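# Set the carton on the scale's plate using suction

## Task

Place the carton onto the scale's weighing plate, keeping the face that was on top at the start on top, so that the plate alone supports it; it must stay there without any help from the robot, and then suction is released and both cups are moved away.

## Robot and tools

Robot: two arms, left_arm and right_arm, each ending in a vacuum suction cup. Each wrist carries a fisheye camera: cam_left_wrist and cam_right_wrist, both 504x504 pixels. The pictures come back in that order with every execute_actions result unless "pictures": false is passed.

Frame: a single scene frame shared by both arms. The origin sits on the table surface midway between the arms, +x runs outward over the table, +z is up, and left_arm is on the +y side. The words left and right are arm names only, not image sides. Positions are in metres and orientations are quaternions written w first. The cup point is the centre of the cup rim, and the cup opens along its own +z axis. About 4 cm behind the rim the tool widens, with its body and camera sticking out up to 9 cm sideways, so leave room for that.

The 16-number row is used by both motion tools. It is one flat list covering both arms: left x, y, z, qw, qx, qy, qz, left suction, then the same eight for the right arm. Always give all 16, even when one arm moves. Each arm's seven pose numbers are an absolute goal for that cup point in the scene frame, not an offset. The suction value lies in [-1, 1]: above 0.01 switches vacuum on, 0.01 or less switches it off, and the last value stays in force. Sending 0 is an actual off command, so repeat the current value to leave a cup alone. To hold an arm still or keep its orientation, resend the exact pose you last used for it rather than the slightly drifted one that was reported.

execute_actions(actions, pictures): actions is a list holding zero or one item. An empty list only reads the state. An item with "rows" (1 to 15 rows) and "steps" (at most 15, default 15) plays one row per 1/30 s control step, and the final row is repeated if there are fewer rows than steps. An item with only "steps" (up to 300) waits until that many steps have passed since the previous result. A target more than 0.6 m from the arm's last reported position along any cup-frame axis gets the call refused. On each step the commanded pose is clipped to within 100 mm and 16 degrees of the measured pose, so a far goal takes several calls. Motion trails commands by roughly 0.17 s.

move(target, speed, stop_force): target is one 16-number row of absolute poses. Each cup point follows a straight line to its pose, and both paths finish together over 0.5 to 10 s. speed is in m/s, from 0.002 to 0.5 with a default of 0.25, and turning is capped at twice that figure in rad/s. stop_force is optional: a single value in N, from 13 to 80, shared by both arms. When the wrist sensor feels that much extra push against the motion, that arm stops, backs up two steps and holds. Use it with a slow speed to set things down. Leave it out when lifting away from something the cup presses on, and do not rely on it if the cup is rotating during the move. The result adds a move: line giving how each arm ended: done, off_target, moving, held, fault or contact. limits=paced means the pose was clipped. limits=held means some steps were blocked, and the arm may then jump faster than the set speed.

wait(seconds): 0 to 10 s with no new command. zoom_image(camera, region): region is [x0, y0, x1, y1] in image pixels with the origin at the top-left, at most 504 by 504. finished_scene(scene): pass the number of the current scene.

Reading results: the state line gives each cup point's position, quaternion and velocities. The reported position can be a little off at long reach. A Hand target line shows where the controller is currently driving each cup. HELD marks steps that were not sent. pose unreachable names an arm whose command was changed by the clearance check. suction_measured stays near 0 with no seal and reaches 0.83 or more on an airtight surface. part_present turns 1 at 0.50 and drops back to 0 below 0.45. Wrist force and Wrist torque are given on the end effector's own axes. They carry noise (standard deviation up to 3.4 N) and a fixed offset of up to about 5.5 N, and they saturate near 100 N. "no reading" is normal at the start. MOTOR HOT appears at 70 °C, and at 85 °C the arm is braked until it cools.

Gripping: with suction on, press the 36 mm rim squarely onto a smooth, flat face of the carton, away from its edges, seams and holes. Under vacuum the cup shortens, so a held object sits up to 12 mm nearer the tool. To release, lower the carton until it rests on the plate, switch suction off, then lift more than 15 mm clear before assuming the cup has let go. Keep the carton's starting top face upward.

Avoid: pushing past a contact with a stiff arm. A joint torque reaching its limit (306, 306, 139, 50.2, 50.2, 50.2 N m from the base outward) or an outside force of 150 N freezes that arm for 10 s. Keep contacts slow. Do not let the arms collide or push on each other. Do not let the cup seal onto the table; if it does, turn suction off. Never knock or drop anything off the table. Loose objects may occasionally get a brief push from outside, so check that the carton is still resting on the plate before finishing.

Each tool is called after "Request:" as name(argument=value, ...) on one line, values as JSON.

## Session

Request:
execute_actions(actions=[])

Scene clock: 0.00 s of 6600.00 s.
left_arm: end_effector_position=(+0.5683, +0.6619, +0.1982) suction_measured=0.00 part_present=0 end_effector_quat_wxyz=(-0.001, -0.274, +0.962, +0.001) end_effector_velocity=(+0.000, +0.000, +0.000) end_effector_angular_velocity=(-0.000, +0.000, +0.001) | right_arm: end_effector_position=(+0.5429, -0.5590, +0.2000) suction_measured=0.00 part_present=0 end_effector_quat_wxyz=(+0.001, +0.256, +0.967, +0.001) end_effector_velocity=(+0.000, +0.000, +0.000) end_effector_angular_velocity=(+0.000, -0.000, -0.000)
Joint positions: left_arm=[-0.282 -1.555  2.144 -2.158 -1.57   2.338] | right_arm=[-0.28  -1.557  2.142 -2.159 -1.57  -2.898]
Joint velocities: left_arm=[ 0.001  0.    -0.     0.001 -0.    -0.   ] | right_arm=[ 0.  0. -0.  0.  0.  0.]
Wrist force (N, on the end effector, along its own x y z axes, offset not removed): no reading
Wrist torque (N m, same axes, about the end effector's origin, offset not removed): no reading
Hand target (left_arm): +0.568, +0.662, +0.198; -0.001, -0.274, +0.962, +0.001
Hand target (right_arm): +0.543, -0.559, +0.200; +0.001, +0.256, +0.967, +0.001

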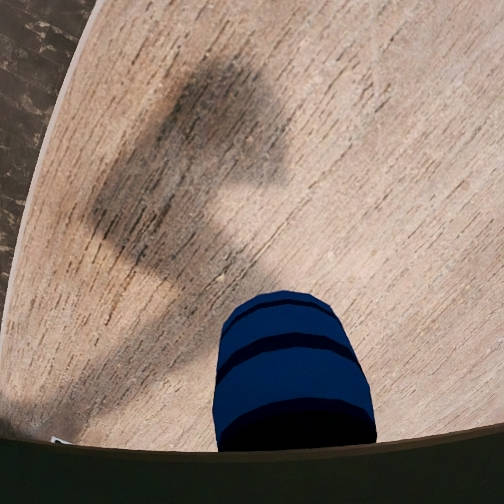

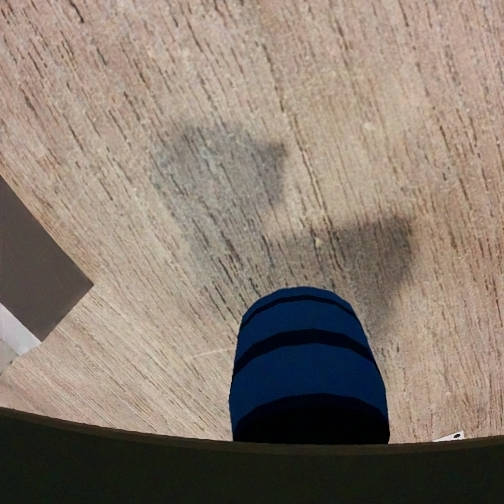

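Request:
move(target=[0.6,0.45,0.5,0,0,1,0,0,0.58,-0.4,0.5,0,0,1,0,0], speed=0.4)

Request:
move(target=[0.7,0.25,0.5,0,0,1,0,0,0.7,-0.2,0.5,0,0,1,0,0], speed=0.4)

Scene clock: 5.17 s of 6600.00 s.
left_arm: end_effector_position=(+0.6000, +0.4499, +0.4997) suction_measured=0.00 part_present=0 end_effector_quat_wxyz=(+0.000, -0.000, +1.000, +0.000) end_effector_velocity=(+0.001, -0.002, +0.002) end_effector_angular_velocity=(-0.002, +0.000, -0.003) | right_arm: end_effector_position=(+0.5792, -0.3998, +0.4999) suction_measured=0.00 part_present=0 end_effector_quat_wxyz=(-0.000, +0.000, +1.000, +0.000) end_effector_velocity=(+0.001, +0.001, +0.000) end_effector_angular_velocity=(-0.001, +0.003, +0.003)
Joint positions: left_arm=[-0.572 -1.614  1.641 -1.599 -1.57   2.603] | right_arm=[-0.022 -1.616  1.643 -1.598 -1.57  -3.157]
Joint velocities: left_arm=[-0.001  0.002 -0.006  0.004 -0.002  0.002] | right_arm=[ 0.001  0.004 -0.005  0.004 -0.001 -0.001]
Wrist force (N, on the end effector, along its own x y z axes, offset not removed): left_arm=[-0.6 -1.6 1.2] | right_arm=[-2.6 0.1 0.1]
Wrist torque (N m, same axes, about the end effector's origin, offset not removed): left_arm=[-0.09 -0.03 -0.10] | right_arm=[0.00 0.09 -0.29]
Hand target (left_arm): +0.600, +0.450, +0.500; +0.000, -0.000, +1.000, +0.000
Hand target (right_arm): +0.579, -0.400, +0.500; -0.000, +0.000, +1.000, +0.000
Off the commanded pose (left_arm): 0.000 m, 0 deg.
Off the commanded pose (right_arm): 0.001 m, 0 deg.
After step 90, 0.43 s passed at rest.
move: done

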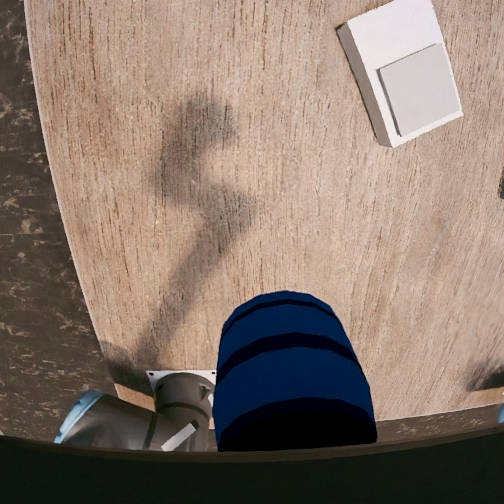

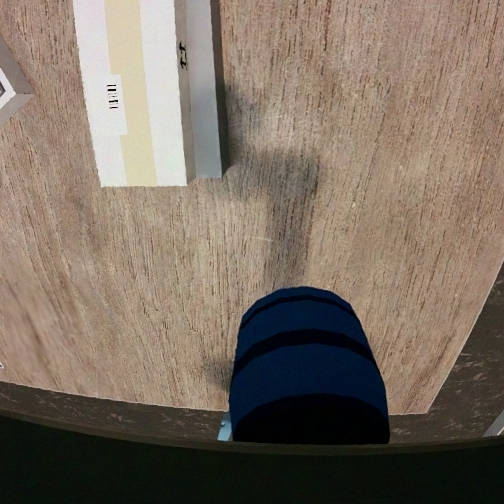

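Scene clock: 6.57 s of 6600.00 s.
left_arm: end_effector_position=(+0.6995, +0.2501, +0.4998) suction_measured=0.00 part_present=0 end_effector_quat_wxyz=(+0.000, +0.000, +1.000, +0.000) end_effector_velocity=(+0.002, -0.002, -0.000) end_effector_angular_velocity=(+0.000, -0.001, +0.001) | right_arm: end_effector_position=(+0.6994, -0.2000, +0.5000) suction_measured=0.00 part_present=0 end_effector_quat_wxyz=(-0.000, -0.000, +1.000, +0.000) end_effector_velocity=(+0.002, +0.002, -0.000) end_effector_angular_velocity=(-0.002, +0.001, -0.000)
Joint positions: left_arm=[-0.715 -1.331  1.329 -1.569 -1.57   2.461] | right_arm=[ 0.224 -1.311  1.303 -1.562 -1.57  -2.911]
Joint velocities: left_arm=[-0.     0.005 -0.005  0.001  0.001 -0.001] | right_arm=[ 0.002  0.006 -0.007  0.004 -0.002  0.002]
Wrist force (N, on the end effector, along its own x y z axes, offset not removed): left_arm=[8.0 -0.2 1.2] | right_arm=[-1.5 1.8 -0.8]
Wrist torque (N m, same axes, about the end effector's origin, offset not removed): left_arm=[0.05 -1.41 -0.02] | right_arm=[0.29 -0.08 -0.25]
Hand target (left_arm): +0.700, +0.250, +0.500; +0.000, +0.000, +1.000, +0.000
Hand target (right_arm): +0.700, -0.200, +0.500; -0.000, -0.000, +1.000, +0.000
Off the commanded pose (left_arm): 0.001 m, 0 deg.
Off the commanded pose (right_arm): 0.001 m, 0 deg.
move: done

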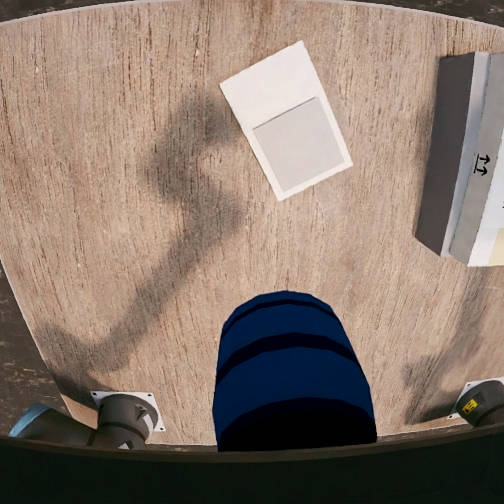

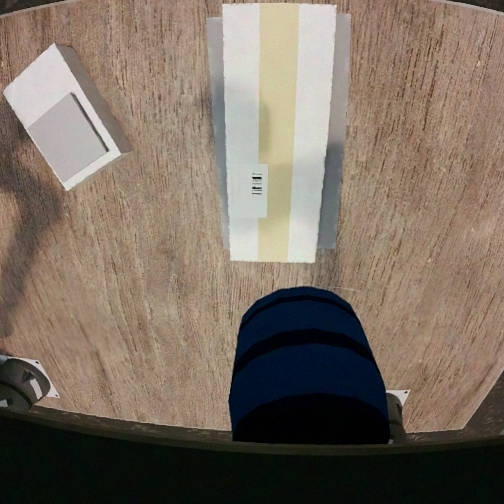

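Request:
move(target=[0.5,0.6,0.45,0,0,1,0,0,0.7,-0.203,0.215,0,0,1,0,0], speed=0.3)

Request:
move(target=[0.5,0.6,0.45,0,0,1,0,0,0.7,-0.203,0.15,0,0,1,0,1], speed=0.012, stop_force=13)

Scene clock: 17.33 s of 6600.00 s.
left_arm: end_effector_position=(+0.5006, +0.6001, +0.4504) suction_measured=0.00 part_present=0 end_effector_quat_wxyz=(-0.000, -0.000, +1.000, -0.000) end_effector_velocity=(-0.002, +0.003, -0.001) end_effector_angular_velocity=(-0.001, +0.002, +0.000) | right_arm: end_effector_position=(+0.7004, -0.2029, +0.2151) suction_measured=0.00 part_present=0 end_effector_quat_wxyz=(-0.000, -0.000, +1.000, -0.000) end_effector_velocity=(-0.000, +0.000, -0.002) end_effector_angular_velocity=(+0.000, +0.001, +0.001)
Joint positions: left_arm=[-0.422 -1.826  1.906 -1.65  -1.571  2.754] | right_arm=[ 0.221 -1.204  1.677 -2.043 -1.571 -2.915]
Joint velocities: left_arm=[ 0.004 -0.004  0.003  0.001 -0.001  0.004] | right_arm=[ 0.     0.002  0.002 -0.003  0.    -0.   ]
Wrist force (N, on the end effector, along its own x y z axes, offset not removed): left_arm=[3.0 0.8 3.1] | right_arm=[-3.4 0.0 0.3]
Wrist torque (N m, same axes, about the end effector's origin, offset not removed): left_arm=[0.15 -0.22 0.26] | right_arm=[-0.02 0.18 -0.27]
Hand target (left_arm): +0.500, +0.600, +0.450; -0.000, -0.000, +1.000, -0.000
Hand target (right_arm): +0.700, -0.203, +0.215; +0.000, -0.000, +1.000, -0.000
Off the commanded pose (left_arm): 0.001 m, 0 deg.
Off the commanded pose (right_arm): 0.000 m, 0 deg.
After step 90, 5.67 s passed at rest.
move: done

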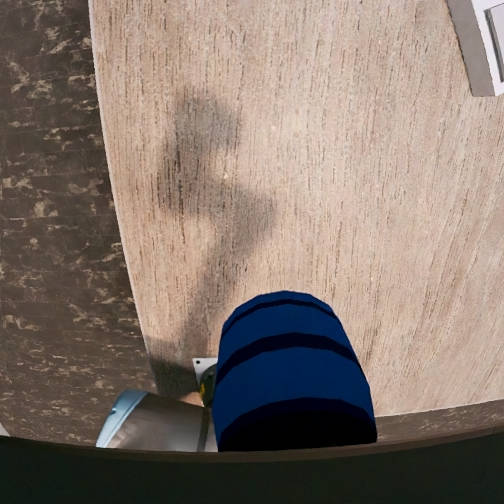

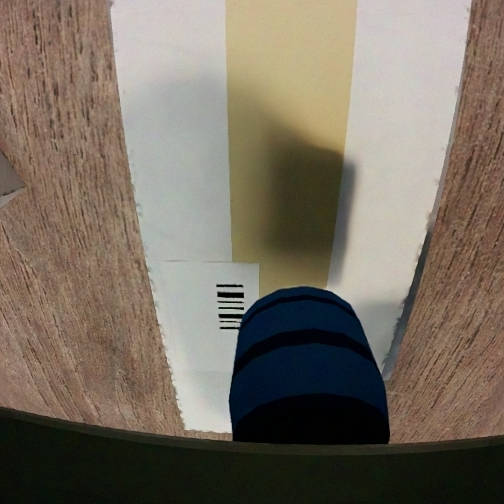

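Scene clock: 23.00 s of 6600.00 s.
left_arm: end_effector_position=(+0.5000, +0.6000, +0.4500) suction_measured=0.00 part_present=0 end_effector_quat_wxyz=(-0.000, -0.000, +1.000, +0.000) end_effector_velocity=(-0.000, -0.001, +0.000) end_effector_angular_velocity=(-0.001, +0.002, -0.001) | right_arm: end_effector_position=(+0.7001, -0.2030, +0.1503) suction_measured=0.95 part_present=1 end_effector_quat_wxyz=(-0.000, +0.000, +1.000, +0.000) end_effector_velocity=(-0.001, +0.000, -0.003) end_effector_angular_velocity=(+0.001, +0.001, +0.000)
Joint positions: left_arm=[-0.423 -1.827  1.907 -1.651 -1.571  2.753] | right_arm=[ 0.221 -1.151  1.73  -2.149 -1.571 -2.915]
Joint velocities: left_arm=[-0.001  0.    -0.     0.001 -0.002 -0.   ] | right_arm=[-0.     0.002  0.003 -0.004  0.001 -0.   ]
Wrist force (N, on the end effector, along its own x y z axes, offset not removed): left_arm=[-3.7 -4.6 -0.3] | right_arm=[-7.0 -0.4 10.1]
Wrist torque (N m, same axes, about the end effector's origin, offset not removed): left_arm=[-0.59 0.55 0.09] | right_arm=[-0.11 0.09 -0.23]
Hand target (left_arm): +0.500, +0.600, +0.450; +0.000, -0.000, +1.000, +0.000
Hand target (right_arm): +0.700, -0.203, +0.150; -0.000, -0.000, +1.000, -0.000
Off the commanded pose (left_arm): 0.000 m, 0 deg.
Off the commanded pose (right_arm): 0.000 m, 0 deg.
move: done

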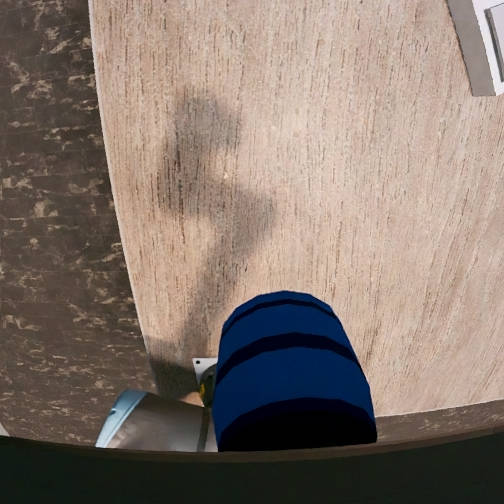

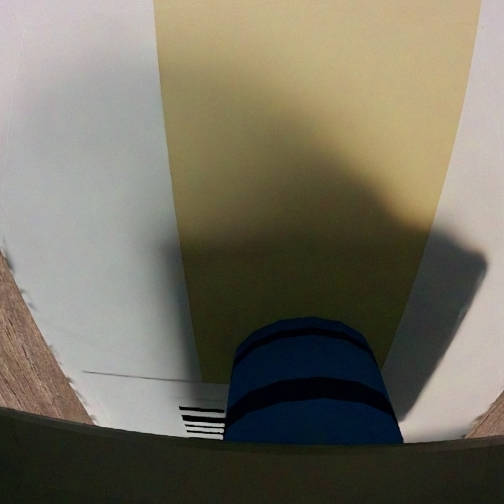

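Request:
move(target=[0.5,0.6,0.45,0,0,1,0,0,0.7,-0.203,0.175,0,0,1,0,1], speed=0.02)

Scene clock: 26.73 s of 6600.00 s.
left_arm: end_effector_position=(+0.5000, +0.6000, +0.4500) suction_measured=0.00 part_present=0 end_effector_quat_wxyz=(+0.000, -0.000, +1.000, +0.000) end_effector_velocity=(-0.000, -0.000, +0.000) end_effector_angular_velocity=(-0.002, -0.000, -0.000) | right_arm: end_effector_position=(+0.7000, -0.2030, +0.1747) suction_measured=0.95 part_present=1 end_effector_quat_wxyz=(+0.000, +0.000, +1.000, +0.000) end_effector_velocity=(+0.000, -0.000, +0.004) end_effector_angular_velocity=(-0.001, -0.001, -0.000)
Joint positions: left_arm=[-0.423 -1.827  1.907 -1.651 -1.571  2.753] | right_arm=[ 0.221 -1.173  1.712 -2.11  -1.571 -2.915]
Joint velocities: left_arm=[-0.    -0.    -0.    -0.    -0.001  0.   ] | right_arm=[-0.    -0.003 -0.003  0.005 -0.001  0.   ]
Wrist force (N, on the end effector, along its own x y z axes, offset not removed): left_arm=[0.3 4.9 0.1] | right_arm=[-1.8 1.0 13.6]
Wrist torque (N m, same axes, about the end effector's origin, offset not removed): left_arm=[0.93 0.07 0.24] | right_arm=[0.03 0.10 -0.28]
Hand target (left_arm): +0.500, +0.600, +0.450; +0.000, -0.000, +1.000, +0.000
Hand target (right_arm): +0.700, -0.203, +0.175; +0.000, -0.000, +1.000, +0.000
Off the commanded pose (left_arm): 0.000 m, 0 deg.
Off the commanded pose (right_arm): 0.000 m, 0 deg.
move: done

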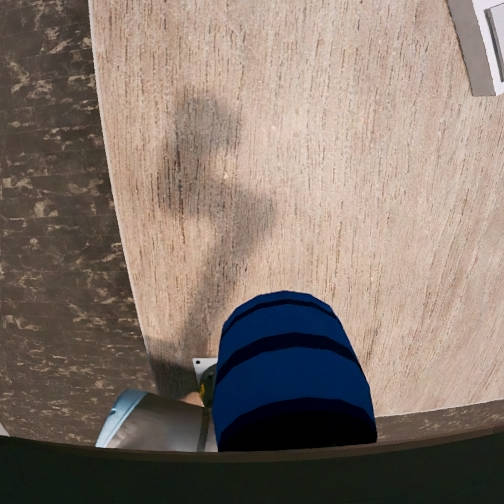

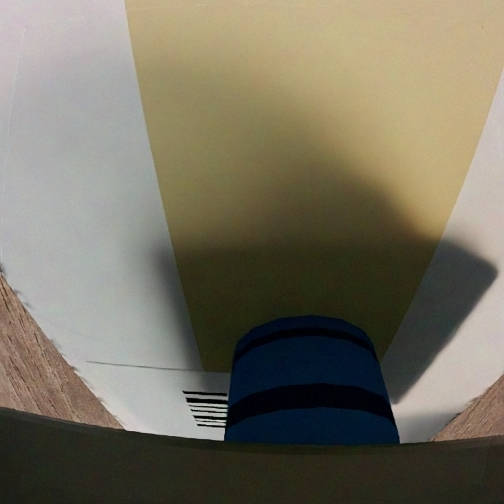

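Request:
move(target=[0.5,0.6,0.45,0,0,1,0,0,0.7,-0.203,0.149,0,0,1,0,1], speed=0.03)

Request:
move(target=[0.5,0.6,0.45,0,0,1,0,0,0.7,-0.203,0.18,0,0,1,0,0], speed=0.05)

Request:
move(target=[0.5,0.6,0.45,0,0,1,0,0,0.64,-0.199,0.175,0,0,1,0,0], speed=0.15)

Request:
move(target=[0.5,0.6,0.45,0,0,1,0,0,0.64,-0.199,0.149,0,0,1,0,1], speed=0.02, stop_force=15)

Request:
move(target=[0.5,0.6,0.45,0,0,1,0,0,0.64,-0.199,0.18,0,0,1,0,1], speed=0.02)

Scene clock: 35.60 s of 6600.00 s.
left_arm: end_effector_position=(+0.5000, +0.6000, +0.4500) suction_measured=0.00 part_present=0 end_effector_quat_wxyz=(+0.000, -0.000, +1.000, +0.000) end_effector_velocity=(+0.001, -0.000, +0.000) end_effector_angular_velocity=(-0.000, -0.001, +0.001) | right_arm: end_effector_position=(+0.7000, -0.2030, +0.1493) suction_measured=0.95 part_present=1 end_effector_quat_wxyz=(-0.000, -0.000, +1.000, -0.000) end_effector_velocity=(+0.001, +0.001, -0.001) end_effector_angular_velocity=(+0.002, -0.002, -0.000)
Joint positions: left_arm=[-0.423 -1.827  1.907 -1.651 -1.571  2.753] | right_arm=[ 0.221 -1.15   1.73  -2.151 -1.571 -2.915]
Joint velocities: left_arm=[ 0.     0.001 -0.    -0.001  0.    -0.   ] | right_arm=[ 0.     0.001  0.001 -0.004  0.001  0.   ]
Wrist force (N, on the end effector, along its own x y z axes, offset not removed): left_arm=[-3.7 -2.2 -3.1] | right_arm=[-5.9 2.3 11.0]
Wrist torque (N m, same axes, about the end effector's origin, offset not removed): left_arm=[-0.20 0.60 -0.01] | right_arm=[0.43 -0.09 -0.28]
Hand target (left_arm): +0.500, +0.600, +0.450; +0.000, +0.000, +1.000, +0.000
Hand target (right_arm): +0.700, -0.203, +0.149; -0.000, +0.000, +1.000, -0.000
Off the commanded pose (left_arm): 0.000 m, 0 deg.
Off the commanded pose (right_arm): 0.000 m, 0 deg.
After step 90, 4.63 s passed at rest.
move: done

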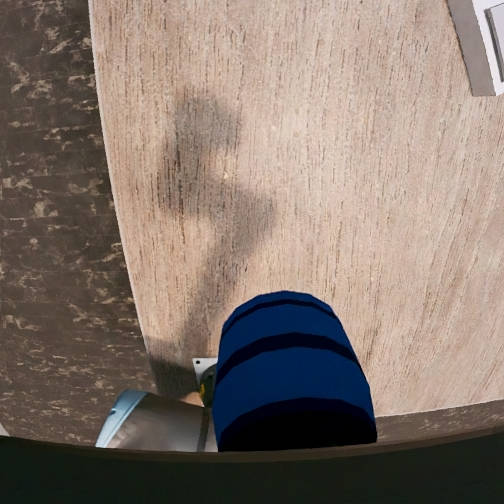

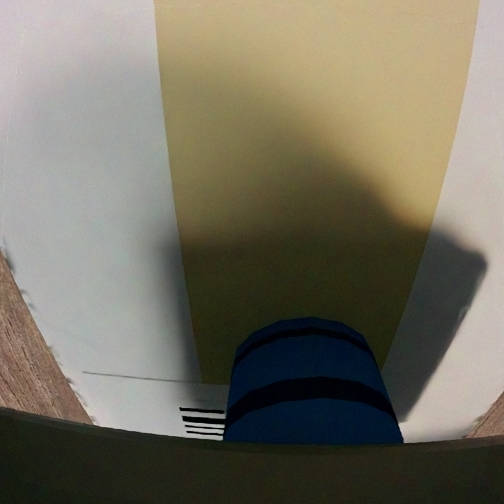

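Scene clock: 36.67 s of 6600.00 s.
left_arm: end_effector_position=(+0.5000, +0.6000, +0.4500) suction_measured=0.00 part_present=0 end_effector_quat_wxyz=(+0.000, -0.000, +1.000, +0.000) end_effector_velocity=(+0.000, -0.001, -0.000) end_effector_angular_velocity=(+0.000, -0.001, -0.001) | right_arm: end_effector_position=(+0.7000, -0.2030, +0.1797) suction_measured=0.00 part_present=0 end_effector_quat_wxyz=(+0.000, -0.000, +1.000, -0.000) end_effector_velocity=(-0.000, +0.000, +0.002) end_effector_angular_velocity=(+0.001, +0.001, -0.000)
Joint positions: left_arm=[-0.423 -1.827  1.907 -1.651 -1.571  2.753] | right_arm=[ 0.221 -1.177  1.708 -2.101 -1.571 -2.915]
Joint velocities: left_arm=[-0.002  0.     0.    -0.001  0.    -0.   ] | right_arm=[ 0.    -0.002 -0.002  0.004  0.001  0.   ]
Wrist force (N, on the end effector, along its own x y z axes, offset not removed): left_arm=[5.9 -0.2 -2.3] | right_arm=[-2.1 0.9 2.2]
Wrist torque (N m, same axes, about the end effector's origin, offset not removed): left_arm=[0.19 -1.06 0.17] | right_arm=[0.11 0.02 -0.26]
Hand target (left_arm): +0.500, +0.600, +0.450; +0.000, +0.000, +1.000, +0.000
Hand target (right_arm): +0.700, -0.203, +0.180; +0.000, -0.000, +1.000, +0.000
Off the commanded pose (left_arm): 0.000 m, 0 deg.
Off the commanded pose (right_arm): 0.000 m, 0 deg.
move: done

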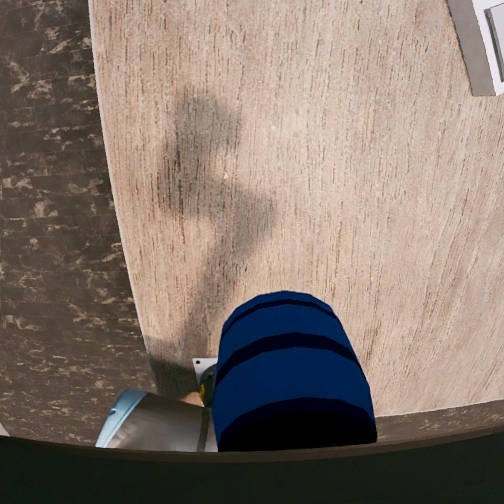

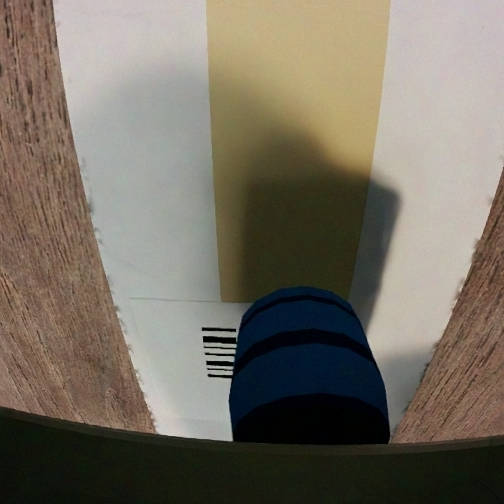

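Scene clock: 37.67 s of 6600.00 s.
left_arm: end_effector_position=(+0.5000, +0.6000, +0.4500) suction_measured=0.00 part_present=0 end_effector_quat_wxyz=(+0.000, -0.000, +1.000, +0.000) end_effector_velocity=(-0.001, +0.000, -0.001) end_effector_angular_velocity=(+0.001, +0.002, -0.001) | right_arm: end_effector_position=(+0.6404, -0.1990, +0.1750) suction_measured=0.00 part_present=0 end_effector_quat_wxyz=(-0.000, -0.000, +1.000, +0.000) end_effector_velocity=(-0.003, -0.000, +0.001) end_effector_angular_velocity=(-0.001, -0.001, +0.000)
Joint positions: left_arm=[-0.423 -1.827  1.907 -1.651 -1.571  2.753] | right_arm=[ 0.243 -1.248  1.82  -2.142 -1.571 -2.893]
Joint velocities: left_arm=[-0.    -0.     0.001  0.001 -0.     0.001] | right_arm=[ 0.001 -0.005  0.006 -0.002 -0.001  0.001]
Wrist force (N, on the end effector, along its own x y z axes, offset not removed): left_arm=[2.9 2.8 0.2] | right_arm=[-2.6 0.2 -1.3]
Wrist torque (N m, same axes, about the end effector's origin, offset not removed): left_arm=[0.68 -0.25 0.19] | right_arm=[-0.07 0.11 -0.23]
Hand target (left_arm): +0.500, +0.600, +0.450; +0.000, +0.000, +1.000, +0.000
Hand target (right_arm): +0.640, -0.199, +0.175; -0.000, -0.000, +1.000, +0.000
Off the commanded pose (left_arm): 0.000 m, 0 deg.
Off the commanded pose (right_arm): 0.000 m, 0 deg.
move: done

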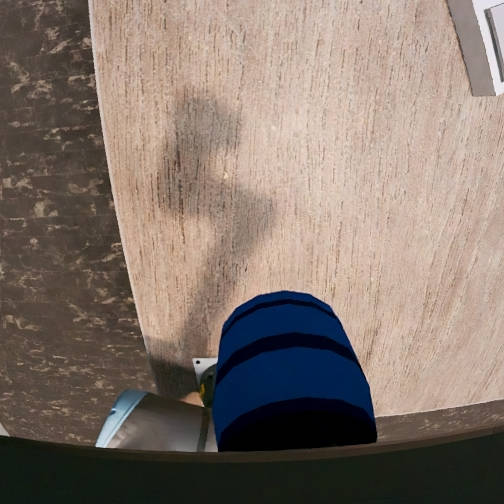

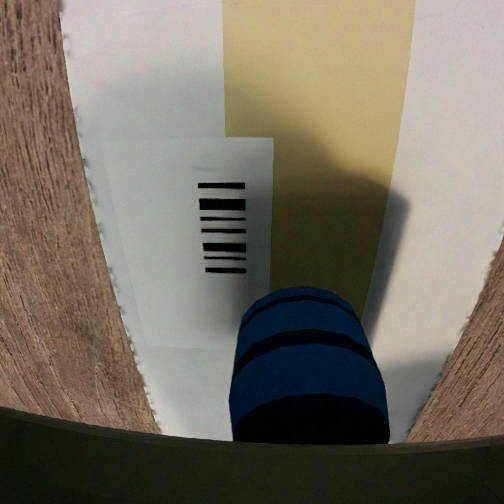

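Scene clock: 39.30 s of 6600.00 s.
left_arm: end_effector_position=(+0.5000, +0.6000, +0.4500) suction_measured=0.00 part_present=0 end_effector_quat_wxyz=(+0.000, +0.000, +1.000, +0.000) end_effector_velocity=(-0.001, +0.000, -0.000) end_effector_angular_velocity=(-0.000, +0.002, +0.000) | right_arm: end_effector_position=(+0.6400, -0.1990, +0.1493) suction_measured=0.94 part_present=1 end_effector_quat_wxyz=(-0.000, -0.000, +1.000, +0.000) end_effector_velocity=(-0.001, -0.000, -0.003) end_effector_angular_velocity=(-0.001, +0.002, +0.000)
Joint positions: left_arm=[-0.423 -1.827  1.907 -1.651 -1.571  2.753] | right_arm=[ 0.243 -1.224  1.84  -2.187 -1.571 -2.893]
Joint velocities: left_arm=[ 0.    -0.     0.     0.001 -0.001 -0.   ] | right_arm=[ 0.     0.003  0.003 -0.004 -0.    -0.   ]
Wrist force (N, on the end effector, along its own x y z axes, offset not removed): left_arm=[-2.6 4.0 -0.3] | right_arm=[-1.0 0.3 18.3]
Wrist torque (N m, same axes, about the end effector's origin, offset not removed): left_arm=[0.76 0.41 0.19] | right_arm=[-0.09 -0.40 -0.22]
Hand target (left_arm): +0.500, +0.600, +0.450; +0.000, +0.000, +1.000, +0.000
Hand target (right_arm): +0.640, -0.199, +0.149; -0.000, -0.000, +1.000, -0.000
Off the commanded pose (left_arm): 0.000 m, 0 deg.
Off the commanded pose (right_arm): 0.000 m, 0 deg.
move: done

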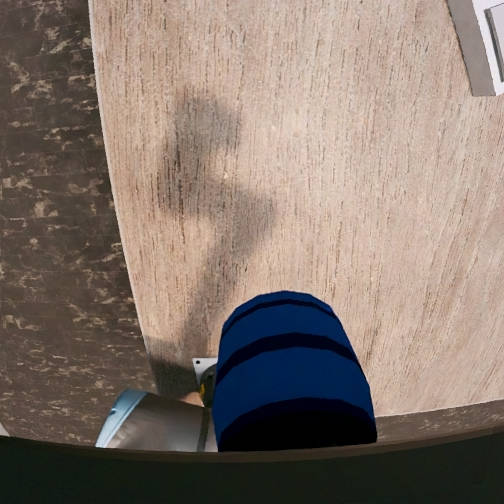

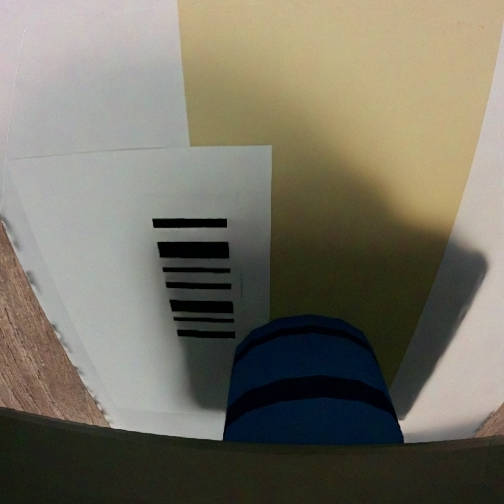

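Scene clock: 41.17 s of 6600.00 s.
left_arm: end_effector_position=(+0.5000, +0.6000, +0.4500) suction_measured=0.00 part_present=0 end_effector_quat_wxyz=(+0.000, -0.000, +1.000, +0.000) end_effector_velocity=(+0.000, +0.000, -0.000) end_effector_angular_velocity=(-0.001, +0.001, +0.001) | right_arm: end_effector_position=(+0.6400, -0.1990, +0.1797) suction_measured=0.95 part_present=1 end_effector_quat_wxyz=(+0.000, -0.000, +1.000, +0.000) end_effector_velocity=(+0.000, +0.000, +0.002) end_effector_angular_velocity=(+0.001, +0.000, -0.000)
Joint positions: left_arm=[-0.423 -1.827  1.907 -1.651 -1.571  2.753] | right_arm=[ 0.243 -1.253  1.817 -2.135 -1.571 -2.893]
Joint velocities: left_arm=[ 0.001  0.    -0.    -0.    -0.001 -0.   ] | right_arm=[ 0.    -0.002 -0.002  0.004  0.001  0.   ]
Wrist force (N, on the end effector, along its own x y z axes, offset not removed): left_arm=[1.3 -1.7 2.5] | right_arm=[-3.3 -0.6 20.6]
Wrist torque (N m, same axes, about the end effector's origin, offset not removed): left_arm=[-0.13 -0.04 0.04] | right_arm=[-0.12 0.10 -0.27]
Hand target (left_arm): +0.500, +0.600, +0.450; +0.000, +0.000, +1.000, +0.000
Hand target (right_arm): +0.640, -0.199, +0.180; +0.000, -0.000, +1.000, +0.000
Off the commanded pose (left_arm): 0.000 m, 0 deg.
Off the commanded pose (right_arm): 0.000 m, 0 deg.
move: done

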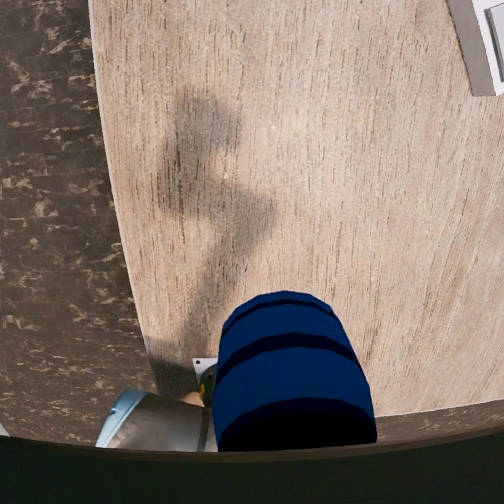

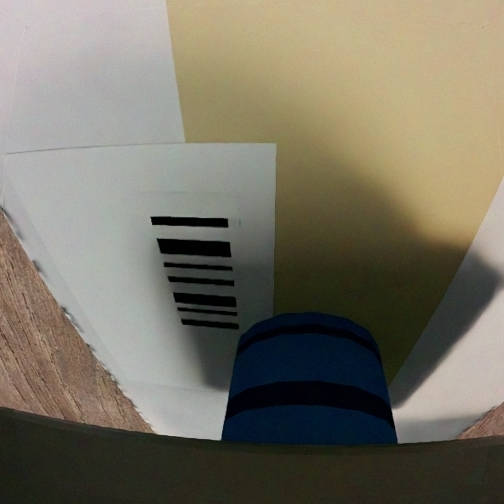

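Request:
move(target=[0.5,0.6,0.45,0,0,1,0,0,0.64,-0.199,0.146,0,0,1,0,1], speed=0.03)

Request:
move(target=[0.5,0.6,0.45,0,0,1,0,0,0.64,-0.199,0.178,0,0,1,0,0], speed=0.05)

Request:
move(target=[0.5,0.6,0.45,0,0,1,0,0,0.607,-0.199,0.175,0,0,1,0,0], speed=0.15)

Request:
move(target=[0.5,0.6,0.45,0,0,1,0,0,0.607,-0.199,0.148,0,0,1,0,1], speed=0.02, stop_force=15)

Request:
move(target=[0.5,0.6,0.45,0,0,1,0,0,0.607,-0.199,0.185,0,0,1,0,1], speed=0.02)

Scene clock: 53.40 s of 6600.00 s.
left_arm: end_effector_position=(+0.5000, +0.6000, +0.4500) suction_measured=0.00 part_present=0 end_effector_quat_wxyz=(+0.000, -0.000, +1.000, +0.000) end_effector_velocity=(-0.001, +0.000, +0.000) end_effector_angular_velocity=(-0.001, +0.001, +0.000) | right_arm: end_effector_position=(+0.6400, -0.1990, +0.1463) suction_measured=0.95 part_present=1 end_effector_quat_wxyz=(+0.000, -0.000, +1.000, -0.000) end_effector_velocity=(+0.000, +0.000, -0.004) end_effector_angular_velocity=(+0.000, +0.001, +0.000)
Joint positions: left_arm=[-0.423 -1.827  1.907 -1.651 -1.571  2.753] | right_arm=[ 0.243 -1.221  1.842 -2.192 -1.571 -2.893]
Joint velocities: left_arm=[ 0.    -0.001  0.     0.002 -0.001 -0.   ] | right_arm=[-0.     0.005  0.001 -0.005  0.    -0.   ]
Wrist force (N, on the end effector, along its own x y z axes, offset not removed): left_arm=[1.8 0.1 -2.0] | right_arm=[-3.1 1.2 18.2]
Wrist torque (N m, same axes, about the end effector's origin, offset not removed): left_arm=[0.15 -0.20 0.30] | right_arm=[0.08 -0.01 -0.19]
Hand target (left_arm): +0.500, +0.600, +0.450; +0.000, +0.000, +1.000, +0.000
Hand target (right_arm): +0.640, -0.199, +0.146; -0.000, +0.000, +1.000, -0.000
Off the commanded pose (left_arm): 0.000 m, 0 deg.
Off the commanded pose (right_arm): 0.000 m, 0 deg.
After step 90, 7.73 s passed at rest.
move: done

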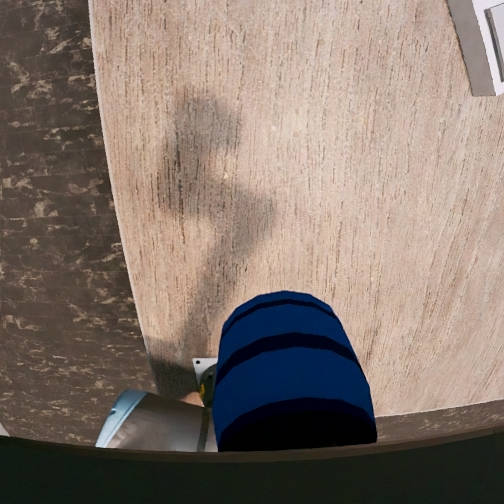

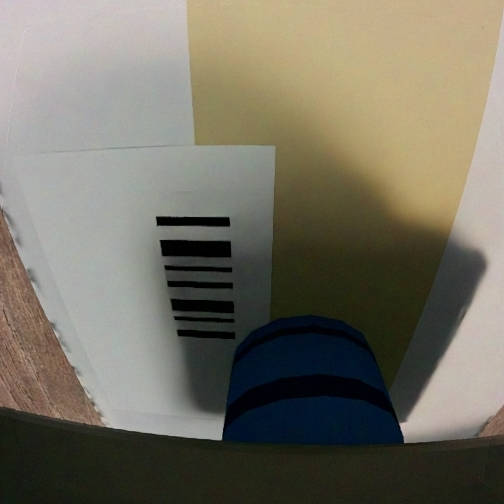

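Scene clock: 54.47 s of 6600.00 s.
left_arm: end_effector_position=(+0.5000, +0.6000, +0.4500) suction_measured=0.00 part_present=0 end_effector_quat_wxyz=(+0.000, +0.000, +1.000, +0.000) end_effector_velocity=(+0.001, -0.001, +0.001) end_effector_angular_velocity=(-0.000, -0.003, -0.000) | right_arm: end_effector_position=(+0.6400, -0.1990, +0.1777) suction_measured=0.00 part_present=0 end_effector_quat_wxyz=(+0.000, -0.000, +1.000, -0.000) end_effector_velocity=(-0.000, -0.000, +0.001) end_effector_angular_velocity=(-0.001, +0.002, -0.000)
Joint positions: left_arm=[-0.423 -1.827  1.907 -1.651 -1.571  2.753] | right_arm=[ 0.243 -1.251  1.819 -2.138 -1.571 -2.893]
Joint velocities: left_arm=[-0.001 -0.    -0.    -0.003  0.001 -0.001] | right_arm=[-0.    -0.001 -0.002  0.005 -0.     0.   ]
Wrist force (N, on the end effector, along its own x y z axes, offset not removed): left_arm=[-0.5 4.4 0.8] | right_arm=[-2.1 0.1 -0.6]
Wrist torque (N m, same axes, about the end effector's origin, offset not removed): left_arm=[0.96 -0.02 0.20] | right_arm=[0.01 -0.01 -0.25]
Hand target (left_arm): +0.500, +0.600, +0.450; +0.000, +0.000, +1.000, +0.000
Hand target (right_arm): +0.640, -0.199, +0.178; +0.000, -0.000, +1.000, +0.000
Off the commanded pose (left_arm): 0.000 m, 0 deg.
Off the commanded pose (right_arm): 0.000 m, 0 deg.
move: done

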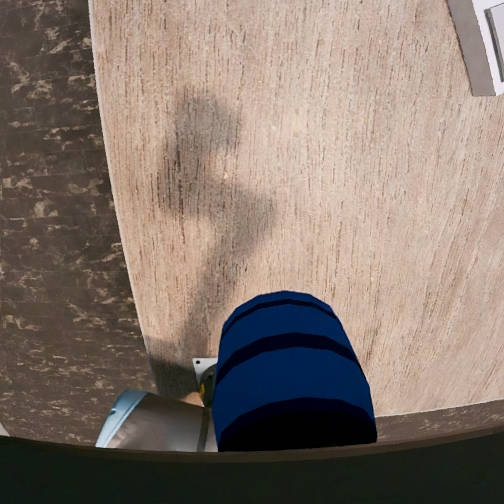

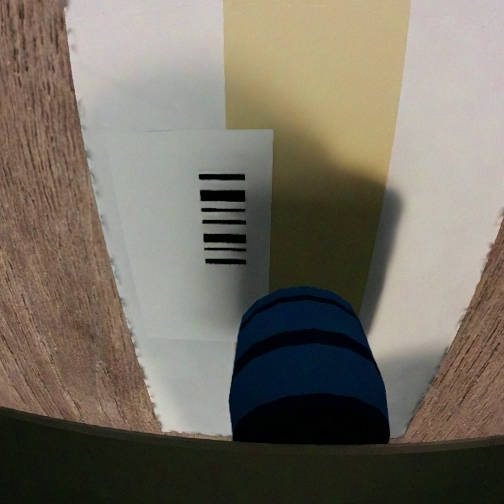

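Scene clock: 55.40 s of 6600.00 s.
left_arm: end_effector_position=(+0.5000, +0.6000, +0.4500) suction_measured=0.00 part_present=0 end_effector_quat_wxyz=(+0.000, +0.000, +1.000, +0.000) end_effector_velocity=(+0.001, +0.001, +0.000) end_effector_angular_velocity=(+0.000, -0.001, +0.001) | right_arm: end_effector_position=(+0.6073, -0.1990, +0.1750) suction_measured=0.00 part_present=0 end_effector_quat_wxyz=(-0.000, +0.000, +1.000, -0.000) end_effector_velocity=(-0.003, -0.000, -0.001) end_effector_angular_velocity=(-0.000, +0.002, +0.000)
Joint positions: left_arm=[-0.423 -1.827  1.907 -1.651 -1.571  2.753] | right_arm=[ 0.253 -1.291  1.879 -2.159 -1.571 -2.882]
Joint velocities: left_arm=[ 0.001  0.001 -0.    -0.001  0.001  0.001] | right_arm=[ 0.001 -0.003  0.006 -0.001  0.     0.001]
Wrist force (N, on the end effector, along its own x y z axes, offset not removed): left_arm=[4.6 2.5 2.8] | right_arm=[-4.1 1.8 0.0]
Wrist torque (N m, same axes, about the end effector's origin, offset not removed): left_arm=[0.36 -0.59 0.15] | right_arm=[0.31 0.34 -0.26]
Hand target (left_arm): +0.500, +0.600, +0.450; +0.000, +0.000, +1.000, +0.000
Hand target (right_arm): +0.607, -0.199, +0.175; -0.000, -0.000, +1.000, +0.000
Off the commanded pose (left_arm): 0.000 m, 0 deg.
Off the commanded pose (right_arm): 0.000 m, 0 deg.
move: done

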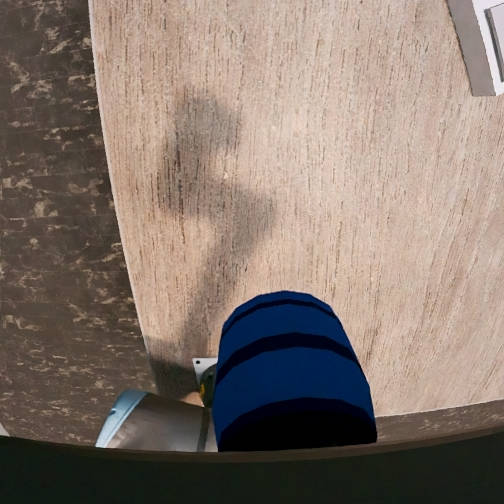

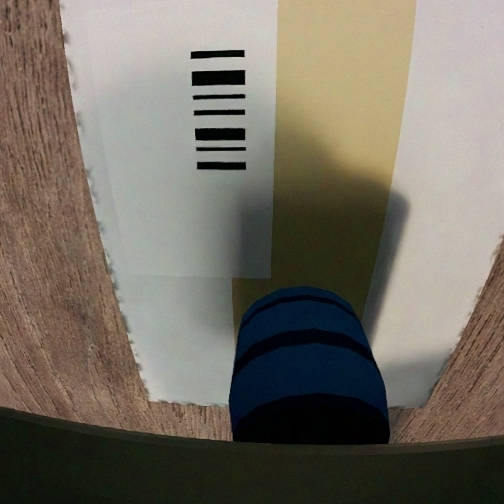

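Scene clock: 57.07 s of 6600.00 s.
left_arm: end_effector_position=(+0.5000, +0.6000, +0.4500) suction_measured=0.00 part_present=0 end_effector_quat_wxyz=(+0.000, -0.000, +1.000, -0.000) end_effector_velocity=(+0.000, +0.000, +0.001) end_effector_angular_velocity=(+0.000, -0.002, +0.000) | right_arm: end_effector_position=(+0.6070, -0.1990, +0.1483) suction_measured=0.94 part_present=1 end_effector_quat_wxyz=(-0.000, -0.000, +1.000, -0.000) end_effector_velocity=(+0.000, -0.000, -0.001) end_effector_angular_velocity=(-0.000, -0.002, -0.000)
Joint positions: left_arm=[-0.423 -1.827  1.907 -1.651 -1.571  2.753] | right_arm=[ 0.254 -1.265  1.9   -2.206 -1.571 -2.882]
Joint velocities: left_arm=[ 0.    -0.001 -0.    -0.     0.001 -0.   ] | right_arm=[-0.     0.001  0.002 -0.005 -0.001 -0.   ]
Wrist force (N, on the end effector, along its own x y z axes, offset not removed): left_arm=[1.1 0.0 -2.0] | right_arm=[-3.1 2.3 20.2]
Wrist torque (N m, same axes, about the end effector's origin, offset not removed): left_arm=[0.17 -0.18 0.24] | right_arm=[0.41 0.32 -0.28]
Hand target (left_arm): +0.500, +0.600, +0.450; +0.000, +0.000, +1.000, -0.000
Hand target (right_arm): +0.607, -0.199, +0.148; -0.000, -0.000, +1.000, -0.000
Off the commanded pose (left_arm): 0.000 m, 0 deg.
Off the commanded pose (right_arm): 0.000 m, 0 deg.
move: done

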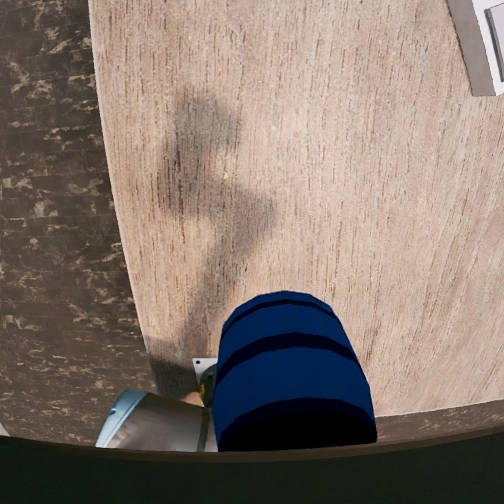

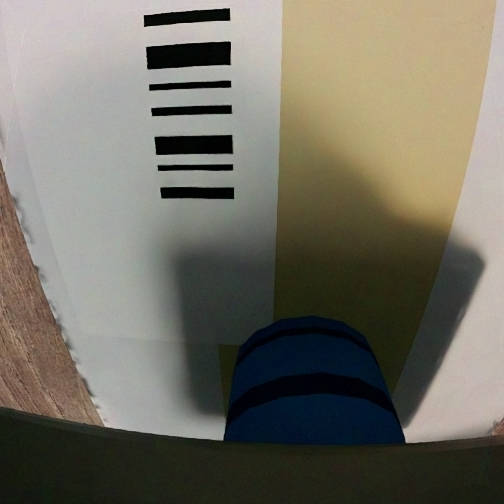

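Scene clock: 59.23 s of 6600.00 s.
left_arm: end_effector_position=(+0.5000, +0.6000, +0.4500) suction_measured=0.00 part_present=0 end_effector_quat_wxyz=(+0.000, -0.000, +1.000, -0.000) end_effector_velocity=(+0.000, -0.000, -0.001) end_effector_angular_velocity=(+0.000, -0.000, -0.000) | right_arm: end_effector_position=(+0.6069, -0.1990, +0.1847) suction_measured=0.95 part_present=1 end_effector_quat_wxyz=(+0.000, -0.000, +1.000, +0.000) end_effector_velocity=(-0.000, +0.000, +0.003) end_effector_angular_velocity=(+0.001, -0.000, -0.000)
Joint positions: left_arm=[-0.423 -1.827  1.907 -1.651 -1.571  2.753] | right_arm=[ 0.254 -1.301  1.872 -2.142 -1.571 -2.882]
Joint velocities: left_arm=[-0.     0.     0.001 -0.001  0.    -0.   ] | right_arm=[ 0.    -0.003 -0.002  0.005  0.     0.   ]
Wrist force (N, on the end effector, along its own x y z axes, offset not removed): left_arm=[1.4 2.6 1.5] | right_arm=[-2.9 0.9 20.1]
Wrist torque (N m, same axes, about the end effector's origin, offset not removed): left_arm=[0.57 -0.25 -0.03] | right_arm=[0.11 0.28 -0.28]
Hand target (left_arm): +0.500, +0.600, +0.450; +0.000, +0.000, +1.000, -0.000
Hand target (right_arm): +0.607, -0.199, +0.185; +0.000, -0.000, +1.000, +0.000
Off the commanded pose (left_arm): 0.000 m, 0 deg.
Off the commanded pose (right_arm): 0.000 m, 0 deg.
move: done

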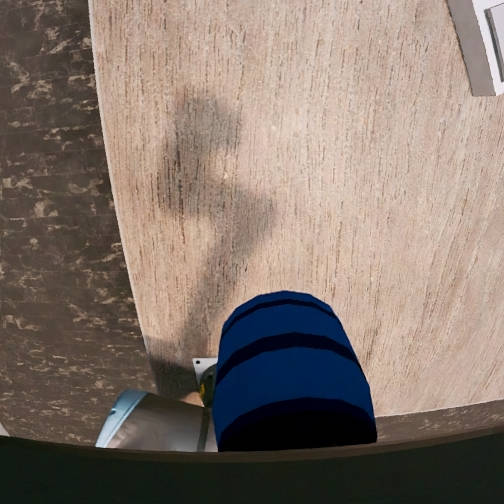

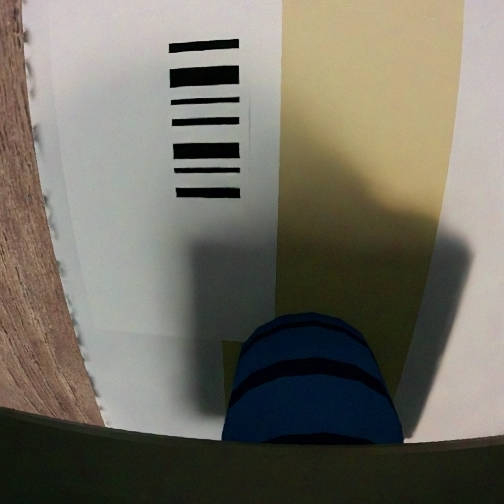

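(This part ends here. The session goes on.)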